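# Lift headset by headband, hold its cable with left

## Task

With the right arm, keep the headset (not the cable) held still by its headband, its lowest point roughly a hand's length or more above the table and no part of it beyond the table edge. The right gripper must be commanded fully closed, pinching the headband so that its fingers contact only the headband. The cat ears count as headband; the thin side arms running down to the ear cups do not. Apart from the cable and, optionally, the left arm, nothing may touch the headset; the cable's plug counts as a separate object, the cable itself does not. The left gripper must hold the cable firmly between its fingers, not at the extreme tips or edges, at a point below where the cable exits the ear cup. Along the stretch from the ear cup to that grip the cable must stay well above the table and contact only itself, the headset and the arms. If the left arm were removed, no part of the headset may drop more than slightly. The cable's free end must not be left dangling below the table top. If that end ever gets well below the table top or well past its edge, held or not, the task fails. Once everything holds, declare completion; anything that stays in place only because the robot supports it, other than the required hold, does not count.

## Robot and tools

ROBOT. Two arms, left_arm and right_arm, each with six joints and a parallel gripper. The names are labels only; they do not match the left or right side of any picture. left_arm sits on the +y side.

FRAME. One shared world frame: origin on the table top midway between the arms, +x pointing out over the table, +z up. Gripper fingers point along the gripper's own +z axis and close along its y axis. The reported hand position is the point between the finger pads, roughly 1 cm short of the fingertips, and may be somewhat wrong, especially when the arm is stretched far.

execute_actions. Argument "actions" is a list holding at most one entry; optional "pictures" (boolean) asks for camera images. Three forms:
- Empty list: nothing is commanded; returns the state plus pictures.
- Move: {"rows": [[...]], "steps": n}. n is 1 to 15 control steps of 1/30 s (default 15, minimum 3 in practice). Each row is used for one step; if there are fewer rows than steps, the final row repeats. Each row is exactly 14 numbers covering both arms, even when one arm should stay put: left_arm waist, shoulder, elbow, wrist pitch, wrist yaw, wrist roll, opening, then the same seven for right_arm. The joint values are absolute target angles in radians (a joint-space pose, not offsets), in the same form as the Joint positions line. Stated ranges per arm: waist -2.880 to 2.880, shoulder 0.000 to 3.142, elbow 0.000 to 3.019, wrist pitch -1.693 to 1.571, wrist yaw -1.571 to 1.571, wrist roll -2.094 to 2.094. True ends may differ by up to 0.019 rad. A call is refused (nothing sent) if a target goes more than 0.019 rad beyond a stated end and also lies further out than the joint's last reported angle. Opening is an absolute command from -1 (closed) to +1 (fully open). To keep an object gripped, command an opening below grip_measured: about 0.03 below grips firmly, smaller margins grip more gently. Away from ±1, the fingers go to where grip_measured would equal your value.
- Wait: {"steps": n} without rows, n up to 300; counts from the previous result and includes your writing time.

MOTION LIMITS. Per step, each joint's target is clamped to a lead over its measured angle: waist 0.264, shoulder 0.32, elbow 0.276, wrist pitch 0.33, wrist yaw 0.186, wrist roll 0.522 rad. If targets would move the gripper over 70 mm from where it is, all joints of that arm are scaled back. Distant targets therefore take several calls. Arms keep heading for the last row sent until everything is nearly still or a step is HELD; after that only a new action moves them further. The simulation continues while you think and write. Each result is captured 3 steps before the action ends; those steps finish before your next action begins.

RESULTS. State line: per arm, end_effector_position (m) and end_effector_quat_wxyz in the world frame. Joint positions / Joint velocities: per arm, six joints (rad, rad/s) then finger-pad gap (m, m/s; 0.094 m = fully open). grip_measured: finger opening on the command scale, each gripper off by up to about 1 mm. "joint sent to its limit": a joint was driven to its real end (may refer to an earlier action; absence does not prove room remains). "joint command not followed": a clearance check altered or blocked joint targets on some steps. HELD: steps where your row, or part of it, was not sent. MOTOR HOT appears from 85 °C; at 100 °C an OVER-TEMPERATURE FAULT drops that arm until it cools, so avoid long loaded holds.

zoom_image. Arguments: camera (cam_head_left, cam_head_right, cam_high, cam_low, cam_left_wrist, cam_right_wrist) and region [x0, y0, x1, y1] in pixels of that camera's latest image, origin top-left, at most 504 by 504. Head, high and low images are 504x504; wrist images are 616x616. A calibration block gives K, distortion and T_world_to_cam (world to camera, metres) per camera; fixed cameras may be off by a couple of degrees and millimetres, and wrist camera poses follow the reported joints.

finished_scene. Argument scene: the number of the current scene. Irreversible; the result reports success and gives the next task. Replying with no tool call ends everything.

AVOID. Collisions or hard pressing between the two arms; dropping or slamming the headset; shoving objects hard; anything leaving the table; the cable's loose end hanging below the table top or out past its edge. Forces briefly spike at first finger contact; parts under about 2 mm thick get less grip force. Occasional brief tugs on held items or pushes on loose ones may occur.

Each tool is called after "Call:" by a JSON object that holds its "name" and its "arguments", one argument or row to a line.

## Session

Call:
{"name": "execute_actions", "arguments": {
  "actions": []
}}

Scene clock: 0.00 s of 4200.00 s.
left_arm: end_effector_position=(+0.9861, +0.2201, +0.1624) grip_measured=+1.000 end_effector_quat_wxyz=(+0.671, +0.369, +0.621, +0.164) | right_arm: end_effector_position=(+0.3076, -0.7250, +0.3820) grip_measured=+1.000 end_effector_quat_wxyz=(+0.339, -0.459, +0.690, -0.446)
Joint positions: left_arm=[-0.117  2.733  2.616  0.071  0.292  0.79   0.094] | right_arm=[-1.153  1.383  1.312 -0.531 -0.854 -1.987  0.094]
Joint velocities: left_arm=[ 0.005  0.005  0.012 -0.007 -0.022  0.007  0.   ] | right_arm=[-0.015 -0.015  0.002  0.002  0.037  0.037  0.   ]
Motor temperatures (°C, as the motors report them): left_arm=[25 24 25 26 23 24] | right_arm=[22 25 24 23 24 22]
camera_calibration (this result's frames):
cam_left_wrist: T_world_to_cam=[[-0.234654, -0.679466, -0.695171, 0.493692], [-0.42123, 0.715583, -0.557231, 0.351074], [0.876072, 0.16207, -0.454126, -0.69729], [0, 0, 0, 1]] pos_world=[0.874606, 0.197234, 0.222172]
cam_right_wrist: T_world_to_cam=[[0.345658, -0.171627, 0.922532, -0.583197], [-0.801721, -0.564891, 0.1953, -0.238813], [0.487611, -0.80712, -0.332856, -0.485292], [0, 0, 0, 1]] pos_world=[0.246759, -0.626684, 0.423125]

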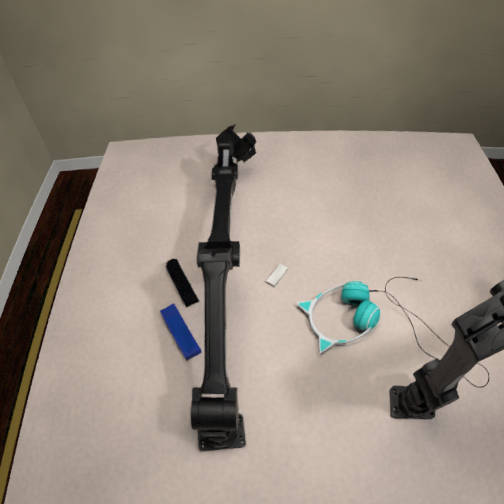

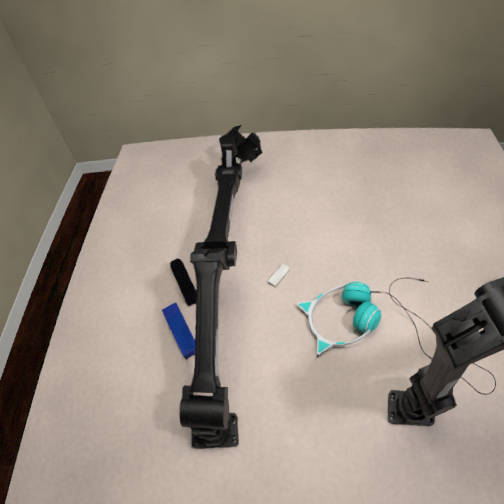

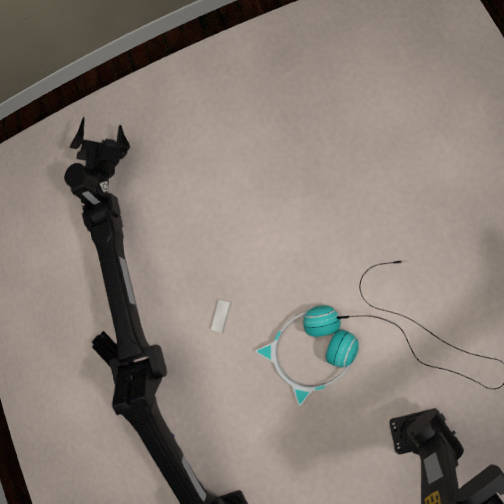

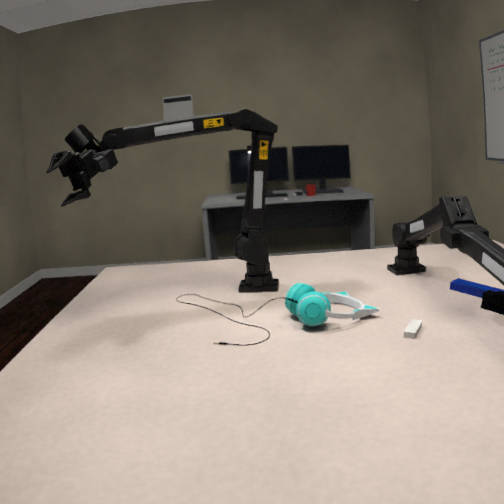

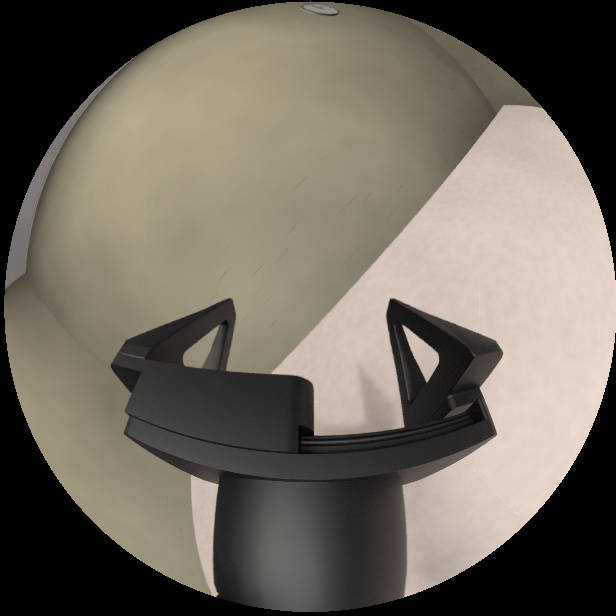

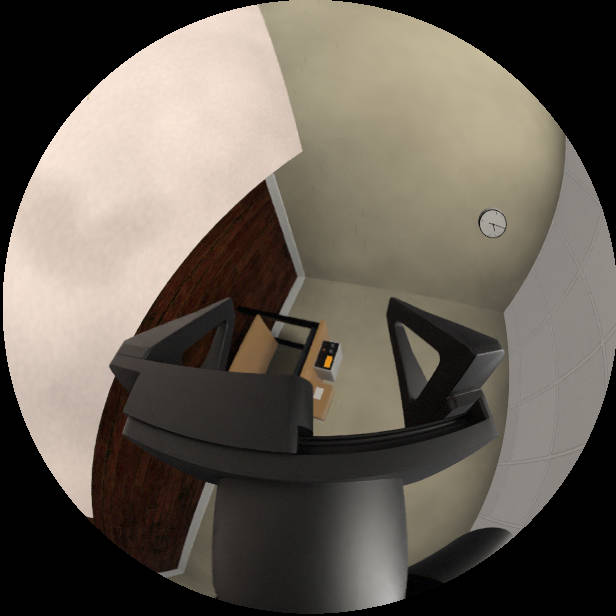

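Call:
{"name": "execute_actions", "arguments": {
  "actions": [
    {"rows":[[-0.1,1.1,0.6,0.5,0,0,1,0.92,1.25,1.0,-1.3,0,0.38,0.3]]}
  ]
}}

Call:
{"name": "execute_actions", "arguments": {
  "actions": [
    {"steps":60}
  ]
}}

Scene clock: 0.60 s of 4200.00 s.
left_arm: end_effector_position=(+0.9326, +0.2641, +0.2580) grip_measured=+1.000 end_effector_quat_wxyz=(+0.729, +0.144, +0.656, +0.130) | right_arm: end_effector_position=(+0.3276, -0.5315, +0.1777) grip_measured=+0.302 end_effector_quat_wxyz=(+0.202, -0.301, +0.930, -0.066)
Joint positions: left_arm=[-0.117  2.402  2.134  0.365  0.035  0.39   0.094] | right_arm=[-0.786  1.315  1.026 -1.009 -0.335 -1.497  0.061]
Joint velocities: left_arm=[-0.015 -1.187 -1.321  0.437 -0.183 -0.96   0.   ] | right_arm=[ 1.568  0.005 -0.335 -1.785  1.634  1.619 -0.   ]
Motor temperatures (°C, as the motors report them): left_arm=[25 24 25 26 23 24] | right_arm=[22 25 24 23 24 22]
Steps of this call (steps 1 to 6: nothing new was sent; steps 7 to 18: the first 12 steps of this action). Readings (joint positions):
7: left_arm=[-0.117 2.724 2.597 0.090 0.265 0.766] | right_arm=[-1.147 1.381 1.303 -0.543 -0.824 -1.963]
8: left_arm=[-0.118 2.703 2.553 0.124 0.232 0.733] | right_arm=[-1.137 1.368 1.281 -0.571 -0.786 -1.929]
10: left_arm=[-0.117 2.658 2.470 0.184 0.168 0.668] | right_arm=[-1.097 1.342 1.215 -0.634 -0.717 -1.862]
14: left_arm=[-0.117 2.546 2.306 0.292 0.076 0.530] | right_arm=[-0.968 1.316 1.099 -0.795 -0.550 -1.704]
18: the state above

Scene clock: 2.60 s of 4200.00 s.
left_arm: end_effector_position=(+0.4595, +0.2744, +0.2999) grip_measured=+1.000 end_effector_quat_wxyz=(+0.696, +0.004, +0.718, +0.002) | right_arm: end_effector_position=(+0.2675, +0.0130, +0.1618) grip_measured=+0.302 end_effector_quat_wxyz=(+0.004, -0.212, +0.977, +0.003)
Joint positions: left_arm=[-0.111  1.101  0.576  0.496  0.005  0.009  0.094] | right_arm=[ 0.923  1.267  0.99  -1.284 -0.002  0.366  0.061]
Joint velocities: left_arm=[-0.015  0.005 -0.002  0.007 -0.022  0.007  0.   ] | right_arm=[-0.015 -0.005  0.032 -0.002 -0.066 -0.037 -0.   ]
Motor temperatures (°C, as the motors report them): left_arm=[25 24 26 26 23 24] | right_arm=[22 25 25 23 24 22]
Kept back: nothing.
Steps of this call (steps 1 to 3: the last 3 steps of your previous action; steps 4 to 60: the robot went on to your last target). Readings (joint positions):
1: left_arm=[-0.117 2.362 2.089 0.379 0.029 0.359] | right_arm=[-0.732 1.314 1.014 -1.068 -0.273 -1.436]
2: left_arm=[-0.117 2.319 2.044 0.391 0.025 0.330] | right_arm=[-0.673 1.314 1.005 -1.122 -0.204 -1.369]
4: left_arm=[-0.117 2.230 1.952 0.411 0.019 0.279] | right_arm=[-0.542 1.310 0.993 -1.201 -0.072 -1.222]
8: left_arm=[-0.117 2.034 1.766 0.438 0.013 0.197] | right_arm=[-0.263 1.299 0.990 -1.256 -0.010 -0.934]
60: the state above
All arms were judged still, so your last target was given up. Only a new action makes them travel on or press farther. Fingers that are still opening or closing keep moving.

Call:
{"name": "execute_actions", "arguments": {
  "actions": [
    {"rows":[[-0.1,1.1,0.55,0.55,0,0,1,0.92,1.29,0.97,-1.23,0,0.38,0.3],[-0.1,1.1,0.52,0.58,0,0,1,0.92,1.305,0.95,-1.2,0,0.38,0.3],[-0.1,1.1,0.49,0.61,0,0,1,0.92,1.32,0.93,-1.16,0,0.38,0.3],[-0.1,1.1,0.46,0.64,0,0,1,0.92,1.335,0.91,-1.13,0,0.38,0.3],[-0.1,1.1,0.43,0.67,0,0,1,0.92,1.35,0.89,-1.09,0,0.38,0.3],[-0.1,1.1,0.4,0.7,0,0,1,0.92,1.365,0.87,-1.06,0,0.38,0.3],[-0.1,1.1,0.37,0.73,0,0,1,0.92,1.38,0.85,-1.02,0,0.38,0.3],[-0.1,1.1,0.34,0.76,0,0,1,0.92,1.395,0.83,-0.99,0,0.38,0.3],[-0.1,1.1,0.3,0.8,0,0,1,0.92,1.41,0.82,-0.95,0,0.38,0.3]]}
  ]
}}

Call:
{"name": "execute_actions", "arguments": {
  "actions": [
    {"steps":12}
  ],
  "pictures": true
}}

Scene clock: 3.23 s of 4200.00 s.
left_arm: end_effector_position=(+0.3913, +0.2743, +0.2112) grip_measured=+1.000 end_effector_quat_wxyz=(+0.691, +0.004, +0.723, +0.002) | right_arm: end_effector_position=(+0.2651, +0.0105, +0.0520) grip_measured=+0.302 end_effector_quat_wxyz=(-0.008, -0.212, +0.977, -0.004)
Joint positions: left_arm=[-0.111  1.097  0.289  0.764  0.005  0.009  0.094] | right_arm=[ 0.923  1.415  0.809 -0.984 -0.002  0.366  0.061]
Joint velocities: left_arm=[ 0.005 -0.005 -0.408  0.129 -0.022 -0.022  0.   ] | right_arm=[-0.015  0.405 -0.217  0.203  0.037  0.022 -0.   ]
Motor temperatures (°C, as the motors report them): left_arm=[25 24 26 26 23 24] | right_arm=[22 25 25 23 24 22]
Steps of this call (steps 1 to 7: nothing new was sent; steps 8 to 19: the first 12 steps of this action). Readings (joint positions):
8: left_arm=[-0.111 1.101 0.573 0.502 0.005 0.009] | right_arm=[0.923 1.267 0.987 -1.279 -0.002 0.366]
9: left_arm=[-0.111 1.101 0.565 0.521 0.005 0.009] | right_arm=[0.923 1.267 0.980 -1.261 -0.002 0.366]
11: left_arm=[-0.111 1.098 0.530 0.576 0.005 0.009] | right_arm=[0.923 1.275 0.952 -1.207 -0.002 0.366]
15: left_arm=[-0.111 1.097 0.404 0.688 0.005 0.009] | right_arm=[0.923 1.335 0.871 -1.074 -0.002 0.366]
19: the state above

Scene clock: 3.63 s of 4200.00 s.
left_arm: end_effector_position=(+0.3883, +0.2743, +0.2102) grip_measured=+1.000 end_effector_quat_wxyz=(+0.694, +0.004, +0.720, +0.002) | right_arm: end_effector_position=(+0.2647, +0.0101, +0.0459) grip_measured=+0.302 end_effector_quat_wxyz=(-0.010, -0.212, +0.977, -0.005)
Joint positions: left_arm=[-0.111  1.098  0.277  0.784  0.005  0.009  0.094] | right_arm=[ 0.923  1.427  0.802 -0.969 -0.002  0.366  0.061]
Joint velocities: left_arm=[-0.015  0.005 -0.002 -0.012 -0.022  0.007  0.   ] | right_arm=[-0.005  0.005  0.002 -0.002  0.007 -0.037  0.   ]
Motor temperatures (°C, as the motors report them): left_arm=[25 24 26 26 23 24] | right_arm=[22 25 25 23 24 22]
Kept back: nothing.
Steps of this call (steps 1 to 3: the last 3 steps of your previous action; steps 4 to 12: the robot went on to your last target). Readings (joint positions):
1: left_arm=[-0.111 1.097 0.280 0.768 0.005 0.009] | right_arm=[0.923 1.425 0.805 -0.980 -0.002 0.366]
2: left_arm=[-0.111 1.098 0.277 0.770 0.005 0.009] | right_arm=[0.923 1.429 0.802 -0.977 -0.002 0.366]
4: left_arm=[-0.111 1.098 0.277 0.780 0.005 0.009] | right_arm=[0.923 1.427 0.802 -0.972 -0.002 0.366]
8: left_arm=[-0.111 1.098 0.277 0.784 0.005 0.009] | right_arm=[0.923 1.427 0.802 -0.969 -0.002 0.366]
12: the state above
camera_calibration (this result's frames):
cam_left_wrist: T_world_to_cam=[[0.00244093, -0.999995, -0.00213806, 0.273635], [-0.615286, 0.000183571, -0.788304, 0.407285], [0.7883, 0.00323971, -0.615282, -0.0490535], [0, 0, 0, 1]] pos_world=[0.288598, 0.273717, 0.291467]
cam_right_wrist: T_world_to_cam=[[0.426413, -0.904509, -0.00590044, -0.103438], [-0.707964, -0.337802, 0.620223, 0.161019], [-0.562991, -0.260294, -0.784403, 0.310313], [0, 0, 0, 1]] pos_world=[0.332807, 0.0416046, 0.142933]

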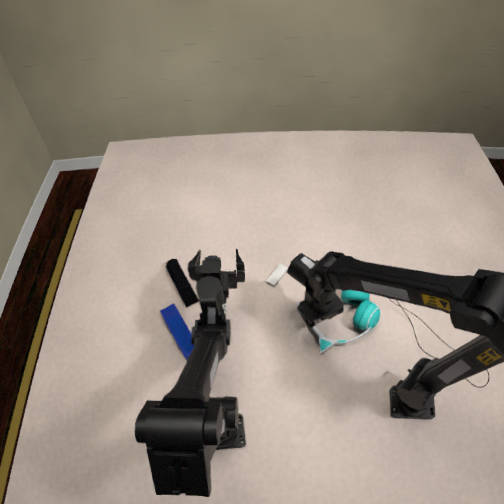

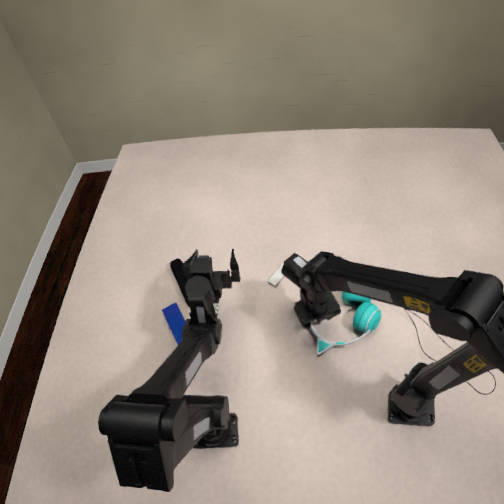

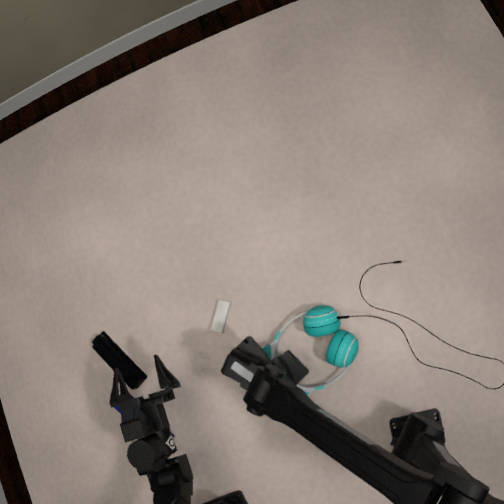

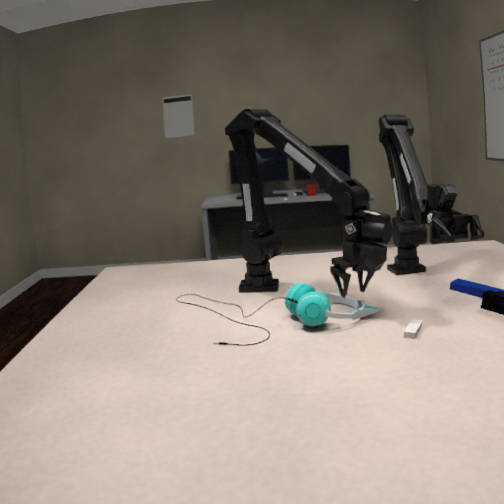

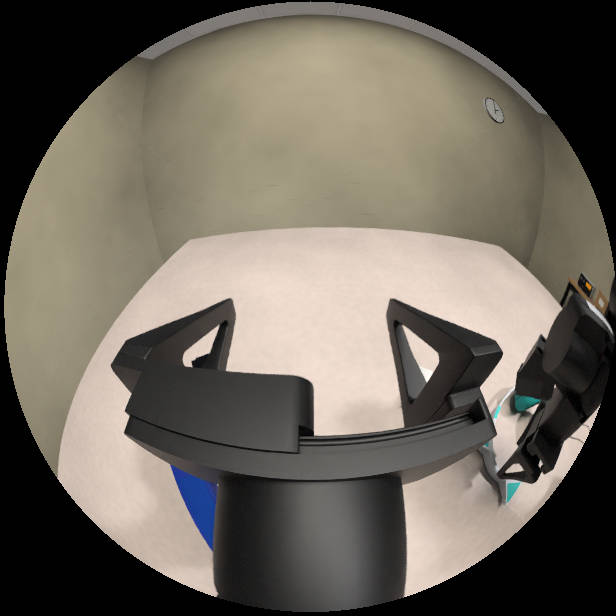

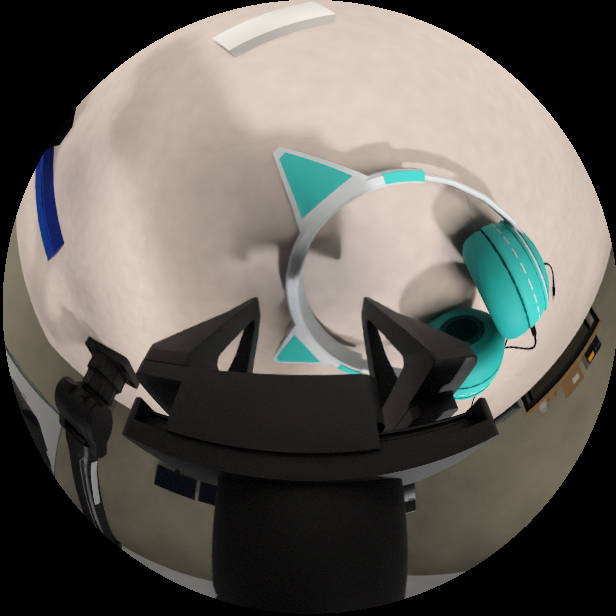

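Well placed; shift 8 mm, descend, close.

Call:
{"name": "execute_actions", "arguments": {
  "actions": [
    {"rows":[[-0.1,1.1,0.3,0.8,0,0,1,0.955,1.44,0.8,-0.93,0,0.4,0.3],[-0.1,1.1,0.3,0.8,0,0,1,0.955,1.45,0.795,-0.91,0,0.4,0.3],[-0.1,1.1,0.3,0.8,0,0,1,0.955,1.46,0.79,-0.89,0,0.4,0.3],[-0.1,1.1,0.3,0.8,0,0,1,0.955,1.47,0.78,-0.87,0,0.4,0.2],[-0.1,1.1,0.3,0.8,0,0,1,0.955,1.48,0.77,-0.85,0,0.4,0.1],[-0.1,1.1,0.3,0.8,0,0,1,0.955,1.487,0.765,-0.83,0,0.4,0.1]]}
  ]
}}

Call:
{"name": "execute_actions", "arguments": {
  "actions": [
    {"rows":[[-0.1,1.1,0.3,0.8,0,0,1,0.955,1.487,0.765,-0.83,0,0.4,-0.3],[-0.1,1.1,0.3,0.8,0,0,1,0.955,1.487,0.765,-0.83,0,0.4,-0.6],[-0.1,1.1,0.3,0.8,0,0,1,0.955,1.487,0.765,-0.83,0,0.4,-0.8],[-0.1,1.1,0.3,0.8,0,0,1,0.955,1.487,0.765,-0.83,0,0.4,-1]]}
  ],
  "pictures": true
}}

Scene clock: 4.27 s of 4200.00 s.
left_arm: end_effector_position=(+0.3883, +0.2743, +0.2102) grip_measured=+1.000 end_effector_quat_wxyz=(+0.694, +0.004, +0.720, +0.002) | right_arm: end_effector_position=(+0.2604, +0.0174, +0.0150) grip_measured=+0.102 end_effector_quat_wxyz=(-0.002, -0.215, +0.977, -0.001)
Joint positions: left_arm=[-0.111  1.098  0.277  0.784  0.005  0.009  0.094] | right_arm=[ 0.947  1.482  0.759 -0.851 -0.001  0.385  0.052]
Joint velocities: left_arm=[-0.015 -0.005 -0.002  0.007  0.007  0.022  0.   ] | right_arm=[ 0.005  0.005 -0.002  0.022 -0.022  0.037 -0.001]
Motor temperatures (°C, as the motors report them): left_arm=[25 24 26 26 23 24] | right_arm=[22 25 25 23 24 22]
Steps of this call (steps 1 to 7: the robot went on to your last target; steps 8 to 19: the first 12 steps of this action). Readings (joint positions):
8: left_arm=[-0.111 1.098 0.277 0.784 0.005 0.009] | right_arm=[0.925 1.427 0.801 -0.966 -0.002 0.369]
9: left_arm=[-0.111 1.098 0.277 0.784 0.005 0.009] | right_arm=[0.928 1.427 0.800 -0.956 -0.001 0.373]
11: left_arm=[-0.111 1.098 0.277 0.784 0.005 0.009] | right_arm=[0.937 1.431 0.793 -0.925 -0.001 0.377]
15: left_arm=[-0.111 1.098 0.277 0.784 0.005 0.009] | right_arm=[0.947 1.462 0.770 -0.860 -0.001 0.382]
19: the state above

Scene clock: 4.77 s of 4200.00 s.
left_arm: end_effector_position=(+0.3883, +0.2743, +0.2102) grip_measured=+1.000 end_effector_quat_wxyz=(+0.694, +0.004, +0.720, +0.002) | right_arm: end_effector_position=(+0.2616, +0.0172, +0.0149) grip_measured=-0.840 end_effector_quat_wxyz=(+0.002, -0.212, +0.977, -0.003)
Joint positions: left_arm=[-0.111  1.098  0.277  0.784  0.005  0.009  0.094] | right_arm=[ 0.949  1.482  0.758 -0.848  0.007  0.392  0.008]
Joint velocities: left_arm=[ 0.005  0.015  0.007  0.002 -0.066 -0.051  0.   ] | right_arm=[-0.005 -0.015 -0.012  0.002  0.007 -0.051  0.   ]
Motor temperatures (°C, as the motors report them): left_arm=[25 24 26 26 23 24] | right_arm=[22 25 25 23 24 22]
Steps of this call (steps 1 to 3: the last 3 steps of your previous action; steps 4 to 15: the first 12 steps of this action). Readings (joint positions):
4: left_arm=[-0.111 1.098 0.277 0.784 0.005 0.009] | right_arm=[0.947 1.483 0.758 -0.848 -0.001 0.385]
5: left_arm=[-0.111 1.098 0.277 0.784 0.005 0.009] | right_arm=[0.947 1.483 0.758 -0.848 -0.001 0.385]
7: left_arm=[-0.111 1.098 0.277 0.784 0.005 0.009] | right_arm=[0.948 1.483 0.758 -0.848 -0.000 0.387]
11: left_arm=[-0.111 1.098 0.277 0.784 0.005 0.009] | right_arm=[0.949 1.482 0.758 -0.848 0.007 0.392]
15: the state above
camera_calibration (this result's frames):
cam_left_wrist: T_world_to_cam=[[0.00244093, -0.999995, -0.00213806, 0.273635], [-0.615286, 0.000183571, -0.788304, 0.407285], [0.7883, 0.00323971, -0.615282, -0.0490535], [0, 0, 0, 1]] pos_world=[0.288598, 0.273717, 0.291467]
cam_right_wrist: T_world_to_cam=[[0.425936, -0.904738, -0.00522151, -0.0958257], [-0.721418, -0.343103, 0.601529, 0.184443], [-0.546017, -0.252446, -0.798834, 0.281726], [0, 0, 0, 1]] pos_world=[0.327704, 0.0477063, 0.113604]

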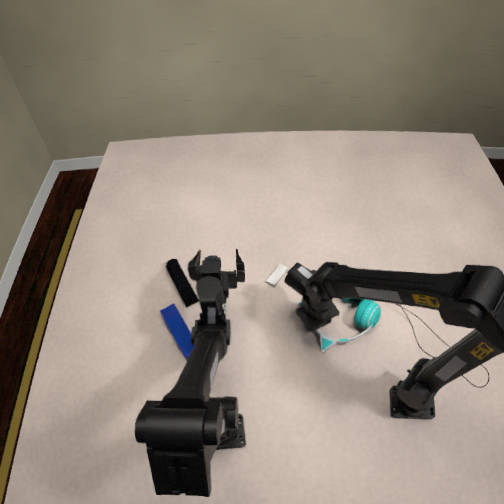

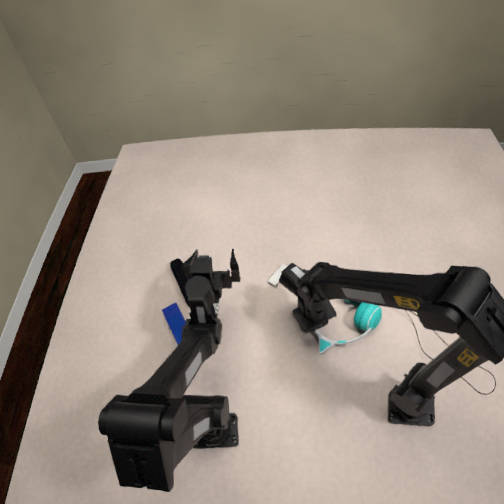

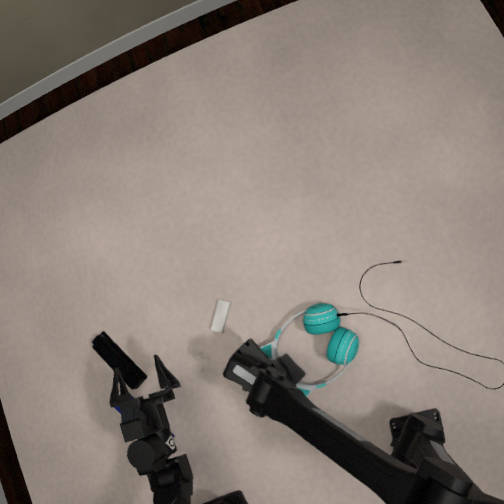

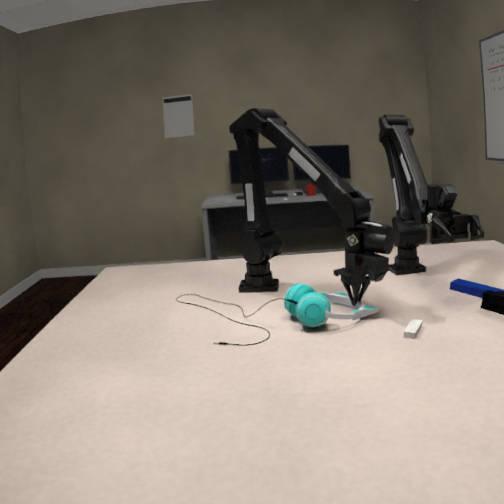

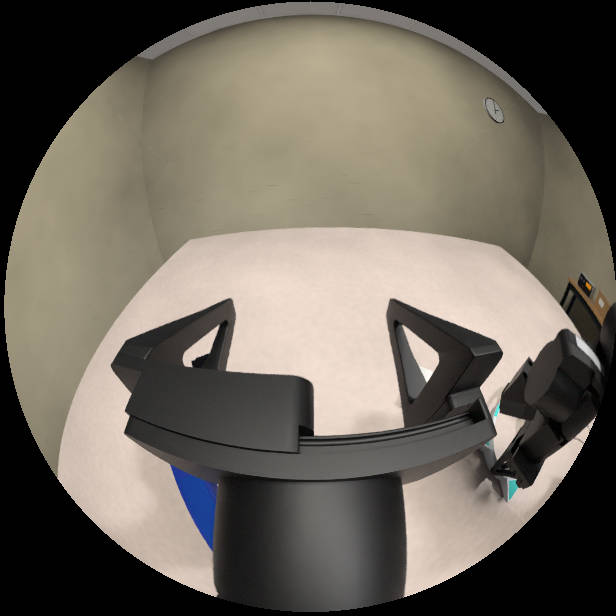

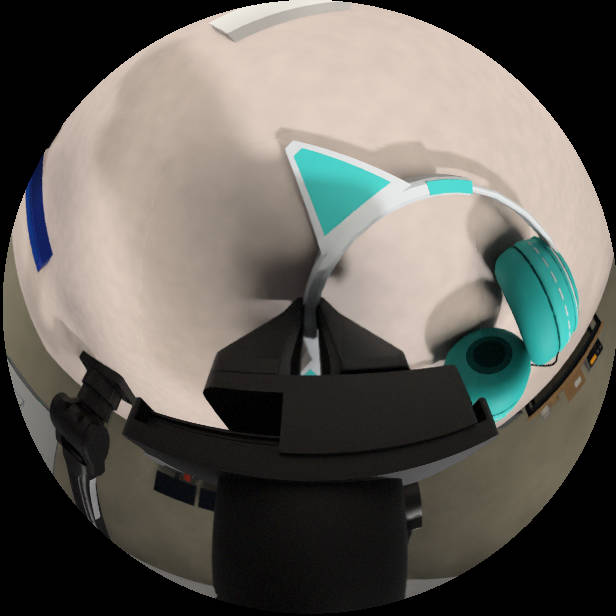

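Call:
{"name": "execute_actions", "arguments": {
  "actions": [
    {"rows":[[-0.1,1.1,0.3,0.8,0,0,1,0.95,1.46,0.79,-0.87,0,0.4,-1],[-0.1,1.1,0.3,0.8,0,0,1,0.95,1.445,0.805,-0.89,0,0.4,-1],[-0.1,1.1,0.3,0.8,0,0,1,0.95,1.43,0.82,-0.91,0,0.4,-1],[-0.1,1.1,0.3,0.8,0,0,1,0.95,1.415,0.835,-0.93,0,0.4,-1],[-0.1,1.1,0.3,0.8,0,0,1,0.95,1.4,0.85,-0.95,0,0.42,-1],[-0.1,1.1,0.3,0.8,0,0,1,0.94,1.385,0.865,-0.97,0,0.44,-1],[-0.1,1.1,0.3,0.8,0,0,1,0.93,1.37,0.88,-0.99,0,0.46,-1],[-0.1,1.1,0.3,0.8,0,0,1,0.92,1.355,0.895,-1.01,0,0.48,-1],[-0.1,1.1,0.3,0.8,0,0,1,0.91,1.34,0.91,-1.03,0,0.5,-1],[-0.1,1.1,0.3,0.8,0,0,1,0.9,1.325,0.925,-1.05,0,0.52,-1],[-0.1,1.1,0.3,0.8,0,0,1,0.89,1.31,0.94,-1.07,0,0.54,-1],[-0.1,1.1,0.3,0.8,0,0,1,0.88,1.295,0.955,-1.09,0,0.56,-1],[-0.1,1.1,0.3,0.8,0,0,1,0.87,1.28,0.97,-1.1,0,0.58,-1],[-0.1,1.1,0.3,0.8,0,0,1,0.86,1.26,0.985,-1.1,0,0.6,-1],[-0.1,1.1,0.3,0.8,0,0,1,0.85,1.24,1.0,-1.1,0,0.62,-1]]}
  ]
}}

Call:
{"name": "execute_actions", "arguments": {
  "actions": [
    {"rows":[[-0.1,1.1,0.3,0.8,0,0,1,0.55,1.24,1.05,-1.1,0,0.7,-1]]}
  ]
}}

Call:
{"name": "execute_actions", "arguments": {
  "actions": [
    {"rows":[[-0.1,1.1,0.3,0.8,0,0,1,0.55,1.24,1.5,-1.1,0,0.9,-1]]}
  ]
}}

Call:
{"name": "execute_actions", "arguments": {
  "actions": [
    {"steps":20}
  ]
}}

Call:
{"name": "execute_actions", "arguments": {
  "actions": [
    {"rows":[[-0.15,1.1,0.3,0.8,0,0,1,0.55,1.24,1.5,-1.05,0,0.95,-1],[-0.2,1.1,0.3,0.8,0,0,1,0.55,1.24,1.5,-1.0,0,1.0,-1],[-0.25,1.1,0.3,0.8,0,0,1,0.55,1.24,1.5,-0.95,0,1.05,-1],[-0.3,1.1,0.3,0.8,0,0,1,0.55,1.24,1.5,-0.9,0,1.1,-1],[-0.35,1.1,0.3,0.8,0,0,1,0.55,1.24,1.5,-0.85,0,1.15,-1],[-0.4,1.1,0.3,0.8,0,0,1,0.55,1.24,1.5,-0.8,0,1.2,-1],[-0.45,1.1,0.3,0.8,0,0,1,0.55,1.24,1.5,-0.75,0,1.25,-1],[-0.5,1.1,0.3,0.8,0,0,1,0.55,1.24,1.5,-0.7,0,1.3,-1],[-0.55,1.1,0.3,0.8,0,0,1,0.55,1.24,1.5,-0.65,0,1.35,-1],[-0.6,1.1,0.3,0.8,0,0,1,0.55,1.24,1.5,-0.6,0,1.4,-1],[-0.6,1.1,0.3,0.8,0,0,1,0.55,1.24,1.5,-0.55,0,1.45,-1],[-0.6,1.1,0.3,0.8,0,0,1,0.55,1.24,1.5,-0.5,0,1.5,-1],[-0.6,1.1,0.3,0.8,0,0,1,0.55,1.24,1.5,-0.42,0,1.55,-1],[-0.6,1.1,0.3,0.8,0,0,1,0.55,1.24,1.5,-0.34,0,1.6,-1],[-0.6,1.1,0.3,0.8,0,0,1,0.55,1.24,1.5,-0.2,0,1.62,-1]]}
  ]
}}

Call:
{"name": "execute_actions", "arguments": {
  "actions": [
    {"steps":50}
  ],
  "pictures": true
}}

Scene clock: 5.90 s of 4200.00 s.
left_arm: end_effector_position=(+0.3883, +0.2743, +0.2102) grip_measured=+1.000 end_effector_quat_wxyz=(+0.694, +0.004, +0.720, +0.002) | right_arm: end_effector_position=(+0.2794, +0.0242, +0.0905) grip_measured=-0.850 end_effector_quat_wxyz=(+0.018, -0.156, +0.987, +0.019)
Joint positions: left_arm=[-0.111  1.098  0.277  0.784  0.005  0.009  0.094] | right_arm=[ 0.918  1.361  0.873 -1.031 -0.008  0.475  0.007]
Joint velocities: left_arm=[ 0.005 -0.005  0.002  0.007  0.022  0.022  0.   ] | right_arm=[-0.337 -0.523  0.471 -0.598 -0.066  0.374 -0.001]
Motor temperatures (°C, as the motors report them): left_arm=[25 24 26 26 23 24] | right_arm=[22 25 25 23 24 22]
Steps of this call (steps 1 to 3: the last 3 steps of your previous action; steps 4 to 15: the robot went on to your last target; steps 16 to 22: nothing new was sent; steps 23 to 34: the first 12 steps of this action). Readings (joint positions):
23: left_arm=[-0.111 1.098 0.277 0.784 0.005 0.009] | right_arm=[0.949 1.482 0.758 -0.849 0.007 0.392]
24: left_arm=[-0.111 1.098 0.277 0.784 0.005 0.009] | right_arm=[0.949 1.480 0.760 -0.855 0.007 0.392]
26: left_arm=[-0.111 1.098 0.277 0.784 0.005 0.009] | right_arm=[0.949 1.470 0.771 -0.882 0.008 0.392]
30: left_arm=[-0.111 1.098 0.277 0.784 0.005 0.009] | right_arm=[0.946 1.422 0.813 -0.955 -0.005 0.418]
34: the state above

Scene clock: 6.40 s of 4200.00 s.
left_arm: end_effector_position=(+0.3883, +0.2743, +0.2102) grip_measured=+1.000 end_effector_quat_wxyz=(+0.694, +0.004, +0.720, +0.002) | right_arm: end_effector_position=(+0.3934, -0.0832, +0.1731) grip_measured=-0.850 end_effector_quat_wxyz=(+0.098, +0.142, +0.983, +0.057)
Joint positions: left_arm=[-0.111  1.098  0.277  0.784  0.005  0.009  0.094] | right_arm=[ 0.516  1.262  0.999 -1.081  0.001  0.671  0.007]
Joint velocities: left_arm=[-0.005 -0.005  0.017  0.012 -0.022 -0.022  0.   ] | right_arm=[ 0.132 -0.005 -0.017 -0.037 -0.081  0.081  0.001]
Motor temperatures (°C, as the motors report them): left_arm=[25 24 27 26 23 24] | right_arm=[22 26 26 23 24 22]
Steps of this call (steps 1 to 3: the last 3 steps of your previous action; steps 4 to 15: the first 12 steps of this action). Readings (joint positions):
4: left_arm=[-0.111 1.098 0.277 0.784 0.005 0.009] | right_arm=[0.862 1.292 0.930 -1.073 -0.012 0.546]
5: left_arm=[-0.111 1.098 0.277 0.784 0.005 0.009] | right_arm=[0.834 1.279 0.943 -1.073 -0.016 0.561]
7: left_arm=[-0.111 1.098 0.277 0.784 0.005 0.009] | right_arm=[0.749 1.265 0.964 -1.073 -0.016 0.587]
11: left_arm=[-0.111 1.098 0.277 0.784 0.005 0.009] | right_arm=[0.561 1.262 0.994 -1.076 -0.003 0.643]
15: the state above

Scene clock: 6.90 s of 4200.00 s.
left_arm: end_effector_position=(+0.3883, +0.2743, +0.2102) grip_measured=+1.000 end_effector_quat_wxyz=(+0.694, +0.004, +0.720, +0.002) | right_arm: end_effector_position=(+0.4571, -0.0427, +0.2959) grip_measured=-0.849 end_effector_quat_wxyz=(+0.194, +0.200, +0.949, +0.144)
Joint positions: left_arm=[-0.111  1.098  0.277  0.784  0.005  0.009  0.094] | right_arm=[ 0.541  1.265  1.268 -1.085 -0.009  0.829  0.007]
Joint velocities: left_arm=[-0.005 -0.005 -0.017 -0.022 -0.007  0.007  0.   ] | right_arm=[ 0.005 -0.005  0.759 -0.012 -0.051  0.198 -0.001]
Motor temperatures (°C, as the motors report them): left_arm=[25 24 27 26 23 24] | right_arm=[22 26 26 23 24 22]
Steps of this call (steps 1 to 3: the last 3 steps of your previous action; steps 4 to 15: the first 12 steps of this action). Readings (joint positions):
4: left_arm=[-0.111 1.098 0.277 0.784 0.005 0.009] | right_arm=[0.538 1.262 1.005 -1.084 -0.004 0.696]
5: left_arm=[-0.111 1.098 0.277 0.784 0.005 0.009] | right_arm=[0.540 1.264 1.017 -1.085 -0.006 0.715]
7: left_arm=[-0.111 1.098 0.277 0.784 0.005 0.009] | right_arm=[0.541 1.265 1.055 -1.085 -0.009 0.752]
11: left_arm=[-0.111 1.098 0.277 0.784 0.005 0.009] | right_arm=[0.541 1.265 1.159 -1.085 -0.009 0.798]
15: the state above

Scene clock: 7.57 s of 4200.00 s.
left_arm: end_effector_position=(+0.3883, +0.2743, +0.2102) grip_measured=+1.000 end_effector_quat_wxyz=(+0.694, +0.004, +0.720, +0.002) | right_arm: end_effector_position=(+0.4830, -0.0320, +0.3976) grip_measured=-0.849 end_effector_quat_wxyz=(+0.265, +0.226, +0.914, +0.207)
Joint positions: left_arm=[-0.111  1.098  0.277  0.784  0.005  0.009  0.094] | right_arm=[ 0.541  1.253  1.455 -1.087 -0.006  0.898  0.007]
Joint velocities: left_arm=[-0.005 -0.005 -0.012 -0.002  0.007 -0.051  0.   ] | right_arm=[ 0.005 -0.015  0.007  0.007 -0.095  0.081 -0.   ]
Motor temperatures (°C, as the motors report them): left_arm=[25 24 27 26 23 24] | right_arm=[22 26 26 23 24 22]
Kept back: nothing.
Steps of this call (steps 1 to 3: the last 3 steps of your previous action; steps 4 to 20: the robot went on to your last target). Readings (joint positions):
1: left_arm=[-0.111 1.098 0.277 0.784 0.005 0.009] | right_arm=[0.541 1.265 1.294 -1.085 -0.009 0.836]
2: left_arm=[-0.111 1.098 0.277 0.784 0.005 0.009] | right_arm=[0.541 1.265 1.321 -1.085 -0.009 0.844]
4: left_arm=[-0.111 1.098 0.277 0.784 0.005 0.009] | right_arm=[0.541 1.265 1.371 -1.085 -0.009 0.858]
8: left_arm=[-0.111 1.098 0.277 0.784 0.005 0.009] | right_arm=[0.541 1.262 1.447 -1.085 -0.007 0.879]
20: the state above

Scene clock: 7.97 s of 4200.00 s.
left_arm: end_effector_position=(+0.3409, +0.0818, +0.2102) grip_measured=+1.000 end_effector_quat_wxyz=(+0.675, +0.174, +0.698, -0.163) | right_arm: end_effector_position=(+0.5446, -0.0058, +0.4833) grip_measured=-0.850 end_effector_quat_wxyz=(+0.351, +0.361, +0.763, +0.405)
Joint positions: left_arm=[-0.593  1.098  0.277  0.784  0.002  0.007  0.094] | right_arm=[ 0.541  1.253  1.455 -0.641 -0.003  1.297  0.007]
Joint velocities: left_arm=[-0.864 -0.015 -0.027 -0.002  0.051 -0.007  0.   ] | right_arm=[-0.015 -0.005  0.017  1.458 -0.007  1.282  0.   ]
Motor temperatures (°C, as the motors report them): left_arm=[25 24 27 26 23 24] | right_arm=[22 26 26 23 24 22]
Steps of this call (steps 1 to 12: the first 12 steps of this action). Readings (joint positions):
1: left_arm=[-0.112 1.098 0.277 0.784 0.004 0.009] | right_arm=[0.541 1.253 1.455 -1.086 -0.006 0.904]
2: left_arm=[-0.122 1.098 0.277 0.784 0.001 0.008] | right_arm=[0.541 1.253 1.455 -1.078 -0.005 0.919]
4: left_arm=[-0.177 1.098 0.277 0.784 -0.001 0.008] | right_arm=[0.541 1.253 1.455 -1.025 -0.004 0.972]
8: left_arm=[-0.394 1.098 0.277 0.784 -0.001 0.007] | right_arm=[0.541 1.253 1.455 -0.837 -0.004 1.119]
12: the state above

Scene clock: 9.63 s of 4200.00 s.
left_arm: end_effector_position=(+0.3374, +0.0753, +0.2102) grip_measured=+1.000 end_effector_quat_wxyz=(+0.673, +0.180, +0.697, -0.169) | right_arm: end_effector_position=(+0.5659, +0.0034, +0.5787) grip_measured=-0.850 end_effector_quat_wxyz=(+0.369, +0.404, +0.597, +0.587)
Joint positions: left_arm=[-0.61   1.098  0.277  0.784  0.002  0.007  0.094] | right_arm=[ 0.541  1.253  1.456 -0.242 -0.003  1.605  0.007]
Joint velocities: left_arm=[ 0.015 -0.005  0.012 -0.007 -0.007 -0.022  0.   ] | right_arm=[ 0.005 -0.005 -0.012  0.002  0.037 -0.022 -0.   ]
Motor temperatures (°C, as the motors report them): left_arm=[25 24 27 26 23 24] | right_arm=[22 26 27 23 24 22]
Kept back: nothing.
Steps of this call (steps 1 to 3: the last 3 steps of your previous action; steps 4 to 45: the robot went on to your last target; steps 46 to 50: nothing new was sent). Readings (joint positions):
1: left_arm=[-0.614 1.098 0.277 0.784 0.002 0.007] | right_arm=[0.541 1.253 1.455 -0.588 -0.003 1.343]
2: left_arm=[-0.621 1.098 0.277 0.784 0.002 0.007] | right_arm=[0.541 1.254 1.455 -0.528 -0.003 1.391]
4: left_arm=[-0.618 1.098 0.277 0.784 0.002 0.007] | right_arm=[0.541 1.254 1.455 -0.389 -0.003 1.464]
8: left_arm=[-0.611 1.098 0.277 0.784 0.002 0.007] | right_arm=[0.541 1.253 1.456 -0.247 -0.003 1.549]
50: the state above
All arms were judged still, so your last target was given up. Only a new action makes them travel on or press farther. Fingers that are still opening or closing keep moving.
camera_calibration (this result's frames):
cam_left_wrist: T_world_to_cam=[[-0.474975, -0.879999, -0.000314267, 0.226421], [-0.541338, 0.292466, -0.7883, 0.329094], [0.693795, -0.374253, -0.615291, 0.051963], [0, 0, 0, 1]] pos_world=[0.249644, 0.122448, 0.291469]
cam_right_wrist: T_world_to_cam=[[-0.0329328, 0.00782744, -0.999427, 0.596963], [-0.871885, 0.488627, 0.032557, 0.471606], [0.488601, 0.872458, -0.00926719, -0.151448], [0, 0, 0, 1]] pos_world=[0.504844, -0.10298, 0.579863]

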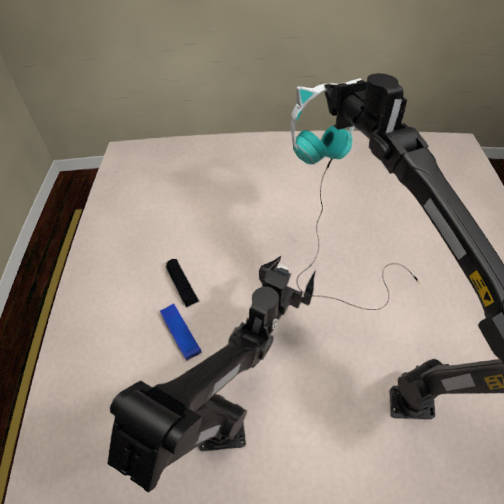

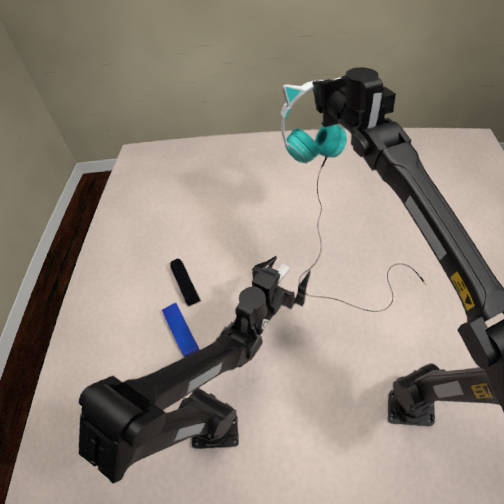

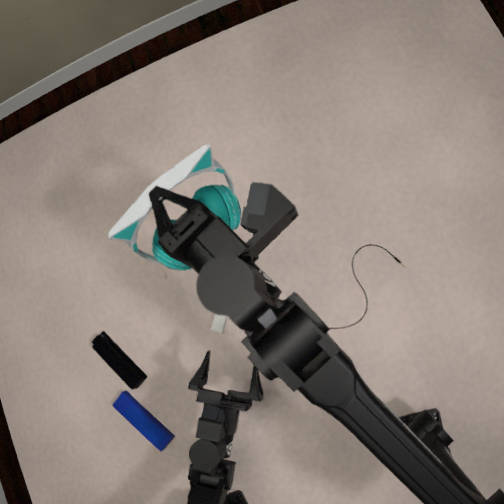

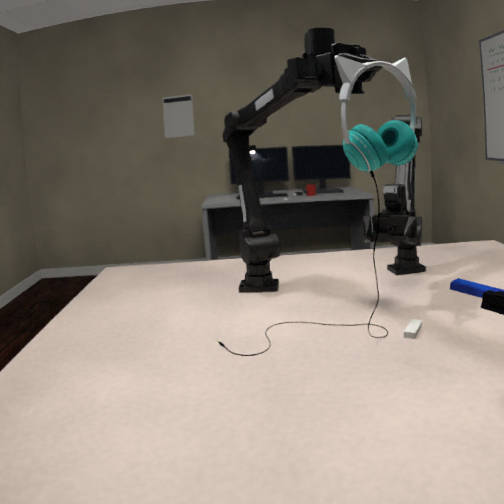

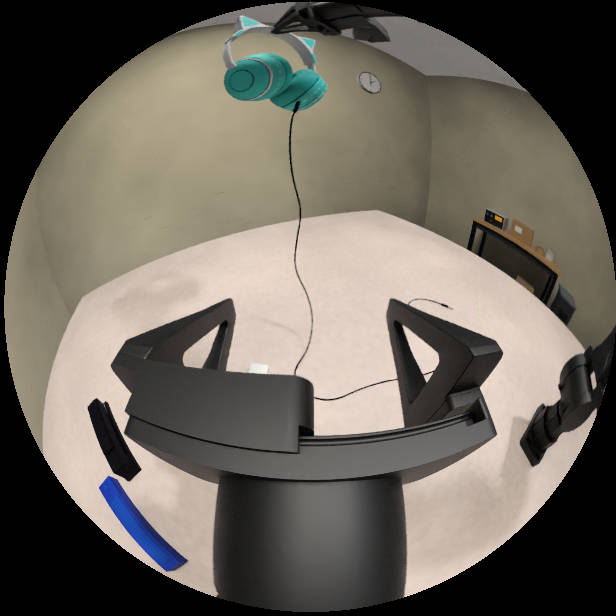

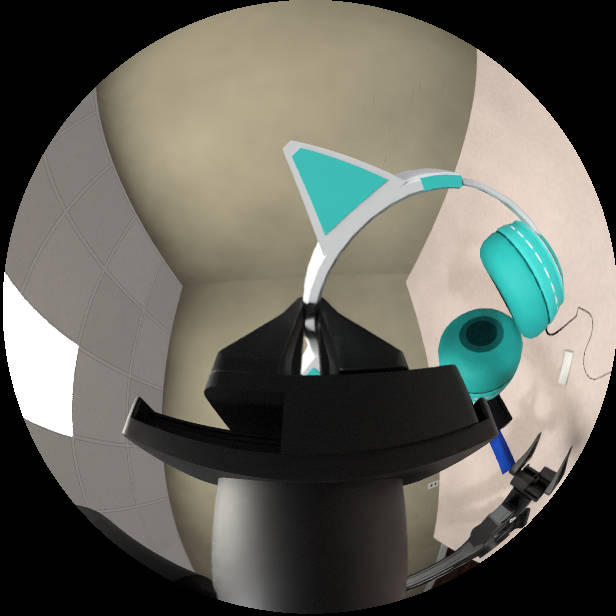

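Call:
{"name": "execute_actions", "arguments": {
  "actions": [
    {"rows":[[-0.575,1.68,0.95,0.77,0,0,0.6,0.55,1.24,1.5,-0.2,0,1.62,-1]]}
  ]
}}

Call:
{"name": "execute_actions", "arguments": {
  "actions": [
    {"steps":15}
  ]
}}

Call:
{"name": "execute_actions", "arguments": {
  "actions": [
    {"rows":[[-0.575,1.68,0.95,0.77,0,0,-1,0.55,1.24,1.5,-0.2,0,1.62,-1]]}
  ],
  "pictures": true
}}

Call:
{"name": "zoom_image", "arguments": {
  "camera": "cam_left_wrist",
  "region": [260,270,370,380]
}}

Scene clock: 10.20 s of 4200.00 s.
left_arm: end_effector_position=(+0.5230, -0.0126, +0.1813) grip_measured=+0.602 end_effector_quat_wxyz=(+0.652, +0.179, +0.720, -0.158) | right_arm: end_effector_position=(+0.5659, +0.0034, +0.5787) grip_measured=-0.850 end_effector_quat_wxyz=(+0.369, +0.404, +0.597, +0.587)
Joint positions: left_arm=[-0.592  1.682  0.808  0.774  0.002  0.007  0.075] | right_arm=[ 0.541  1.253  1.456 -0.242 -0.003  1.605  0.007]
Joint velocities: left_arm=[ 0.005  0.581  1.145 -0.066 -0.022 -0.066 -0.   ] | right_arm=[-0.005 -0.015 -0.007 -0.012  0.007  0.037  0.   ]
Motor temperatures (°C, as the motors report them): left_arm=[25 24 27 26 23 24] | right_arm=[22 26 27 23 24 22]
Steps of this call (steps 1 to 5: nothing new was sent; steps 6 to 17: the first 12 steps of this action). Readings (joint positions):
6: left_arm=[-0.610 1.111 0.287 0.784 0.002 0.007] | right_arm=[0.541 1.253 1.456 -0.242 -0.003 1.605]
7: left_arm=[-0.608 1.148 0.312 0.784 0.002 0.007] | right_arm=[0.541 1.253 1.456 -0.242 -0.003 1.605]
9: left_arm=[-0.602 1.266 0.398 0.784 0.002 0.007] | right_arm=[0.541 1.253 1.456 -0.242 -0.003 1.605]
13: left_arm=[-0.595 1.523 0.611 0.784 0.002 0.007] | right_arm=[0.541 1.253 1.456 -0.242 -0.003 1.605]
17: the state above

Scene clock: 10.70 s of 4200.00 s.
left_arm: end_effector_position=(+0.5541, -0.0239, +0.2513) grip_measured=+0.602 end_effector_quat_wxyz=(+0.699, +0.166, +0.675, -0.166) | right_arm: end_effector_position=(+0.5659, +0.0034, +0.5787) grip_measured=-0.850 end_effector_quat_wxyz=(+0.369, +0.404, +0.597, +0.587)
Joint positions: left_arm=[-0.586  1.668  0.928  0.773  0.002  0.007  0.075] | right_arm=[ 0.541  1.253  1.456 -0.242 -0.003  1.605  0.007]
Joint velocities: left_arm=[ 0.005  0.015  0.002 -0.002  0.037  0.051 -0.001] | right_arm=[-0.005  0.005 -0.002 -0.012  0.007  0.051 -0.001]
Motor temperatures (°C, as the motors report them): left_arm=[25 24 27 26 23 24] | right_arm=[22 26 27 23 24 22]
Kept back: nothing.
Steps of this call (steps 1 to 3: the last 3 steps of your previous action; steps 4 to 15: the robot went on to your last target). Readings (joint positions):
1: left_arm=[-0.591 1.698 0.844 0.773 0.002 0.007] | right_arm=[0.541 1.253 1.456 -0.242 -0.003 1.605]
2: left_arm=[-0.590 1.705 0.874 0.773 0.002 0.007] | right_arm=[0.541 1.253 1.456 -0.242 -0.003 1.605]
4: left_arm=[-0.589 1.700 0.913 0.773 0.002 0.007] | right_arm=[0.541 1.253 1.456 -0.242 -0.003 1.605]
8: left_arm=[-0.586 1.672 0.928 0.773 0.002 0.007] | right_arm=[0.541 1.253 1.456 -0.242 -0.003 1.605]
15: the state above

Scene clock: 11.10 s of 4200.00 s.
left_arm: end_effector_position=(+0.5541, -0.0239, +0.2513) grip_measured=-0.978 end_effector_quat_wxyz=(+0.699, +0.166, +0.675, -0.166) | right_arm: end_effector_position=(+0.5659, +0.0034, +0.5787) grip_measured=-0.850 end_effector_quat_wxyz=(+0.369, +0.404, +0.597, +0.587)
Joint positions: left_arm=[-0.586  1.668  0.928  0.773  0.002  0.007  0.001] | right_arm=[ 0.541  1.253  1.456 -0.242 -0.003  1.605  0.007]
Joint velocities: left_arm=[-0.005 -0.005 -0.022 -0.017 -0.051 -0.051 -0.001] | right_arm=[-0.005 -0.005  0.002 -0.017 -0.081 -0.022 -0.   ]
Motor temperatures (°C, as the motors report them): left_arm=[25 24 27 26 23 24] | right_arm=[22 26 27 23 24 22]
Steps of this call (steps 1 to 12: the first 12 steps of this action). Readings (joint positions):
1: left_arm=[-0.586 1.668 0.928 0.773 0.002 0.007] | right_arm=[0.541 1.253 1.456 -0.242 -0.003 1.605]
2: left_arm=[-0.586 1.668 0.928 0.773 0.002 0.007] | right_arm=[0.541 1.253 1.456 -0.242 -0.003 1.605]
4: left_arm=[-0.586 1.668 0.928 0.773 0.002 0.007] | right_arm=[0.541 1.253 1.456 -0.242 -0.003 1.605]
8: left_arm=[-0.586 1.668 0.928 0.773 0.002 0.007] | right_arm=[0.541 1.253 1.456 -0.242 -0.003 1.605]
12: the state above
camera_calibration (this result's frames):
cam_left_wrist: T_world_to_cam=[[-0.452997, -0.891512, -0.000144181, 0.22957], [-0.498692, 0.25353, -0.828872, 0.493452], [0.738986, -0.375405, -0.559438, -0.149343], [0, 0, 0, 1]] pos_world=[0.460437, 0.0234951, 0.325493]
cam_right_wrist: T_world_to_cam=[[-0.0329328, 0.00782744, -0.999427, 0.596963], [-0.871885, 0.488627, 0.032557, 0.471606], [0.488601, 0.872458, -0.00926719, -0.151448], [0, 0, 0, 1]] pos_world=[0.504844, -0.10298, 0.579863]

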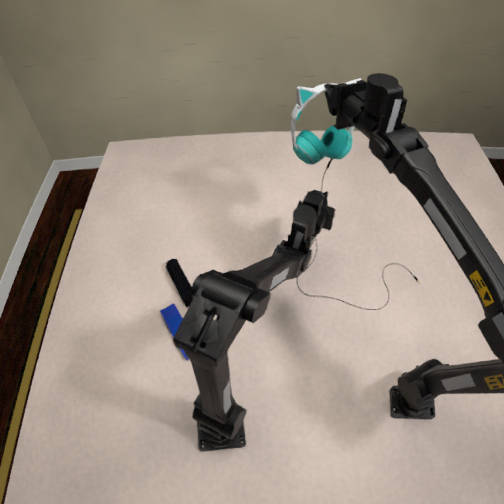

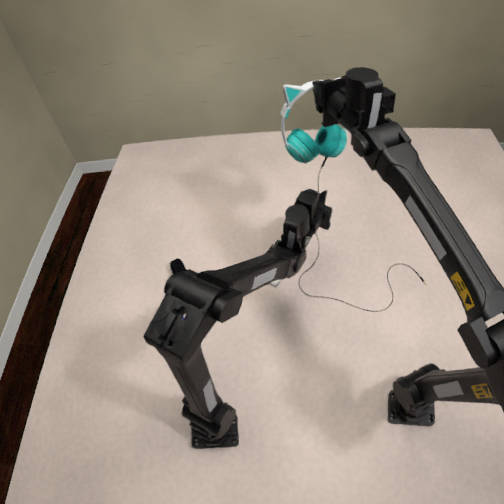

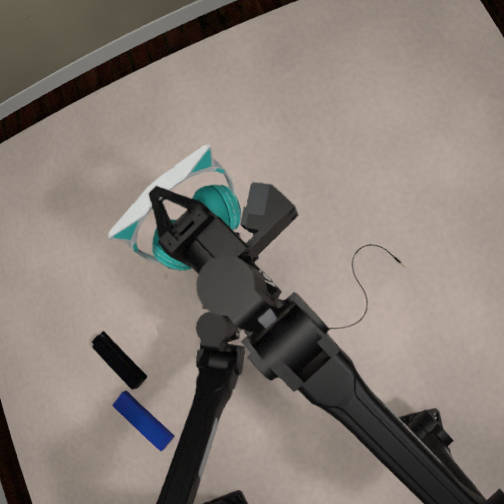

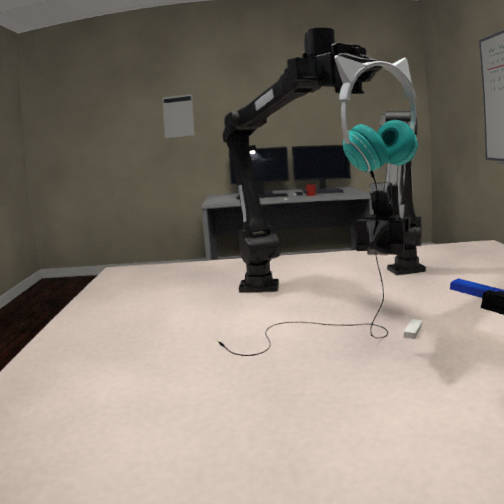

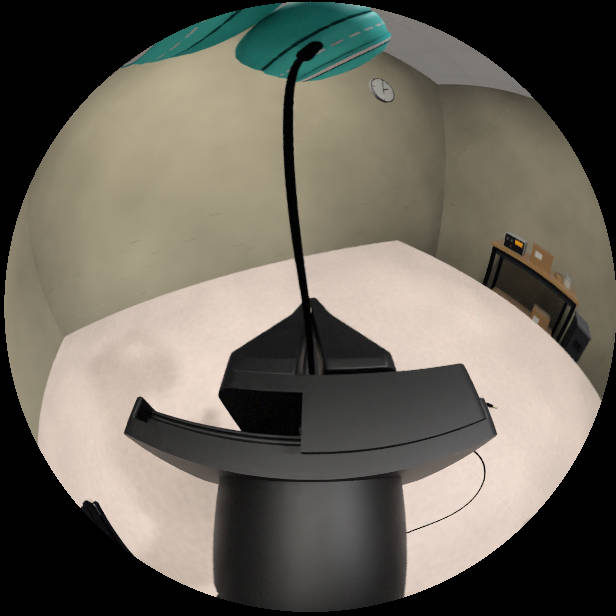

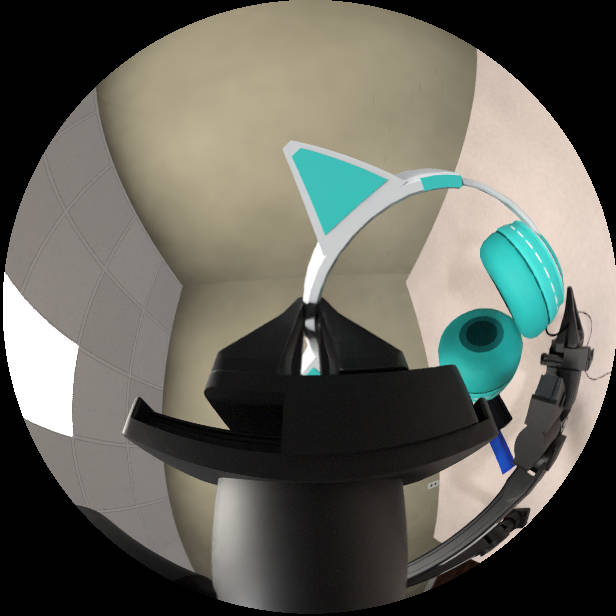

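Region (260, 270, 370, 380) of cam_left_wrist's 616x616 image, scaled by 4.582, with more detail than that image has.

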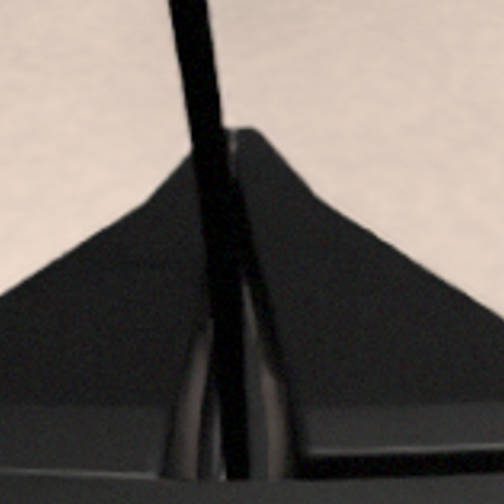

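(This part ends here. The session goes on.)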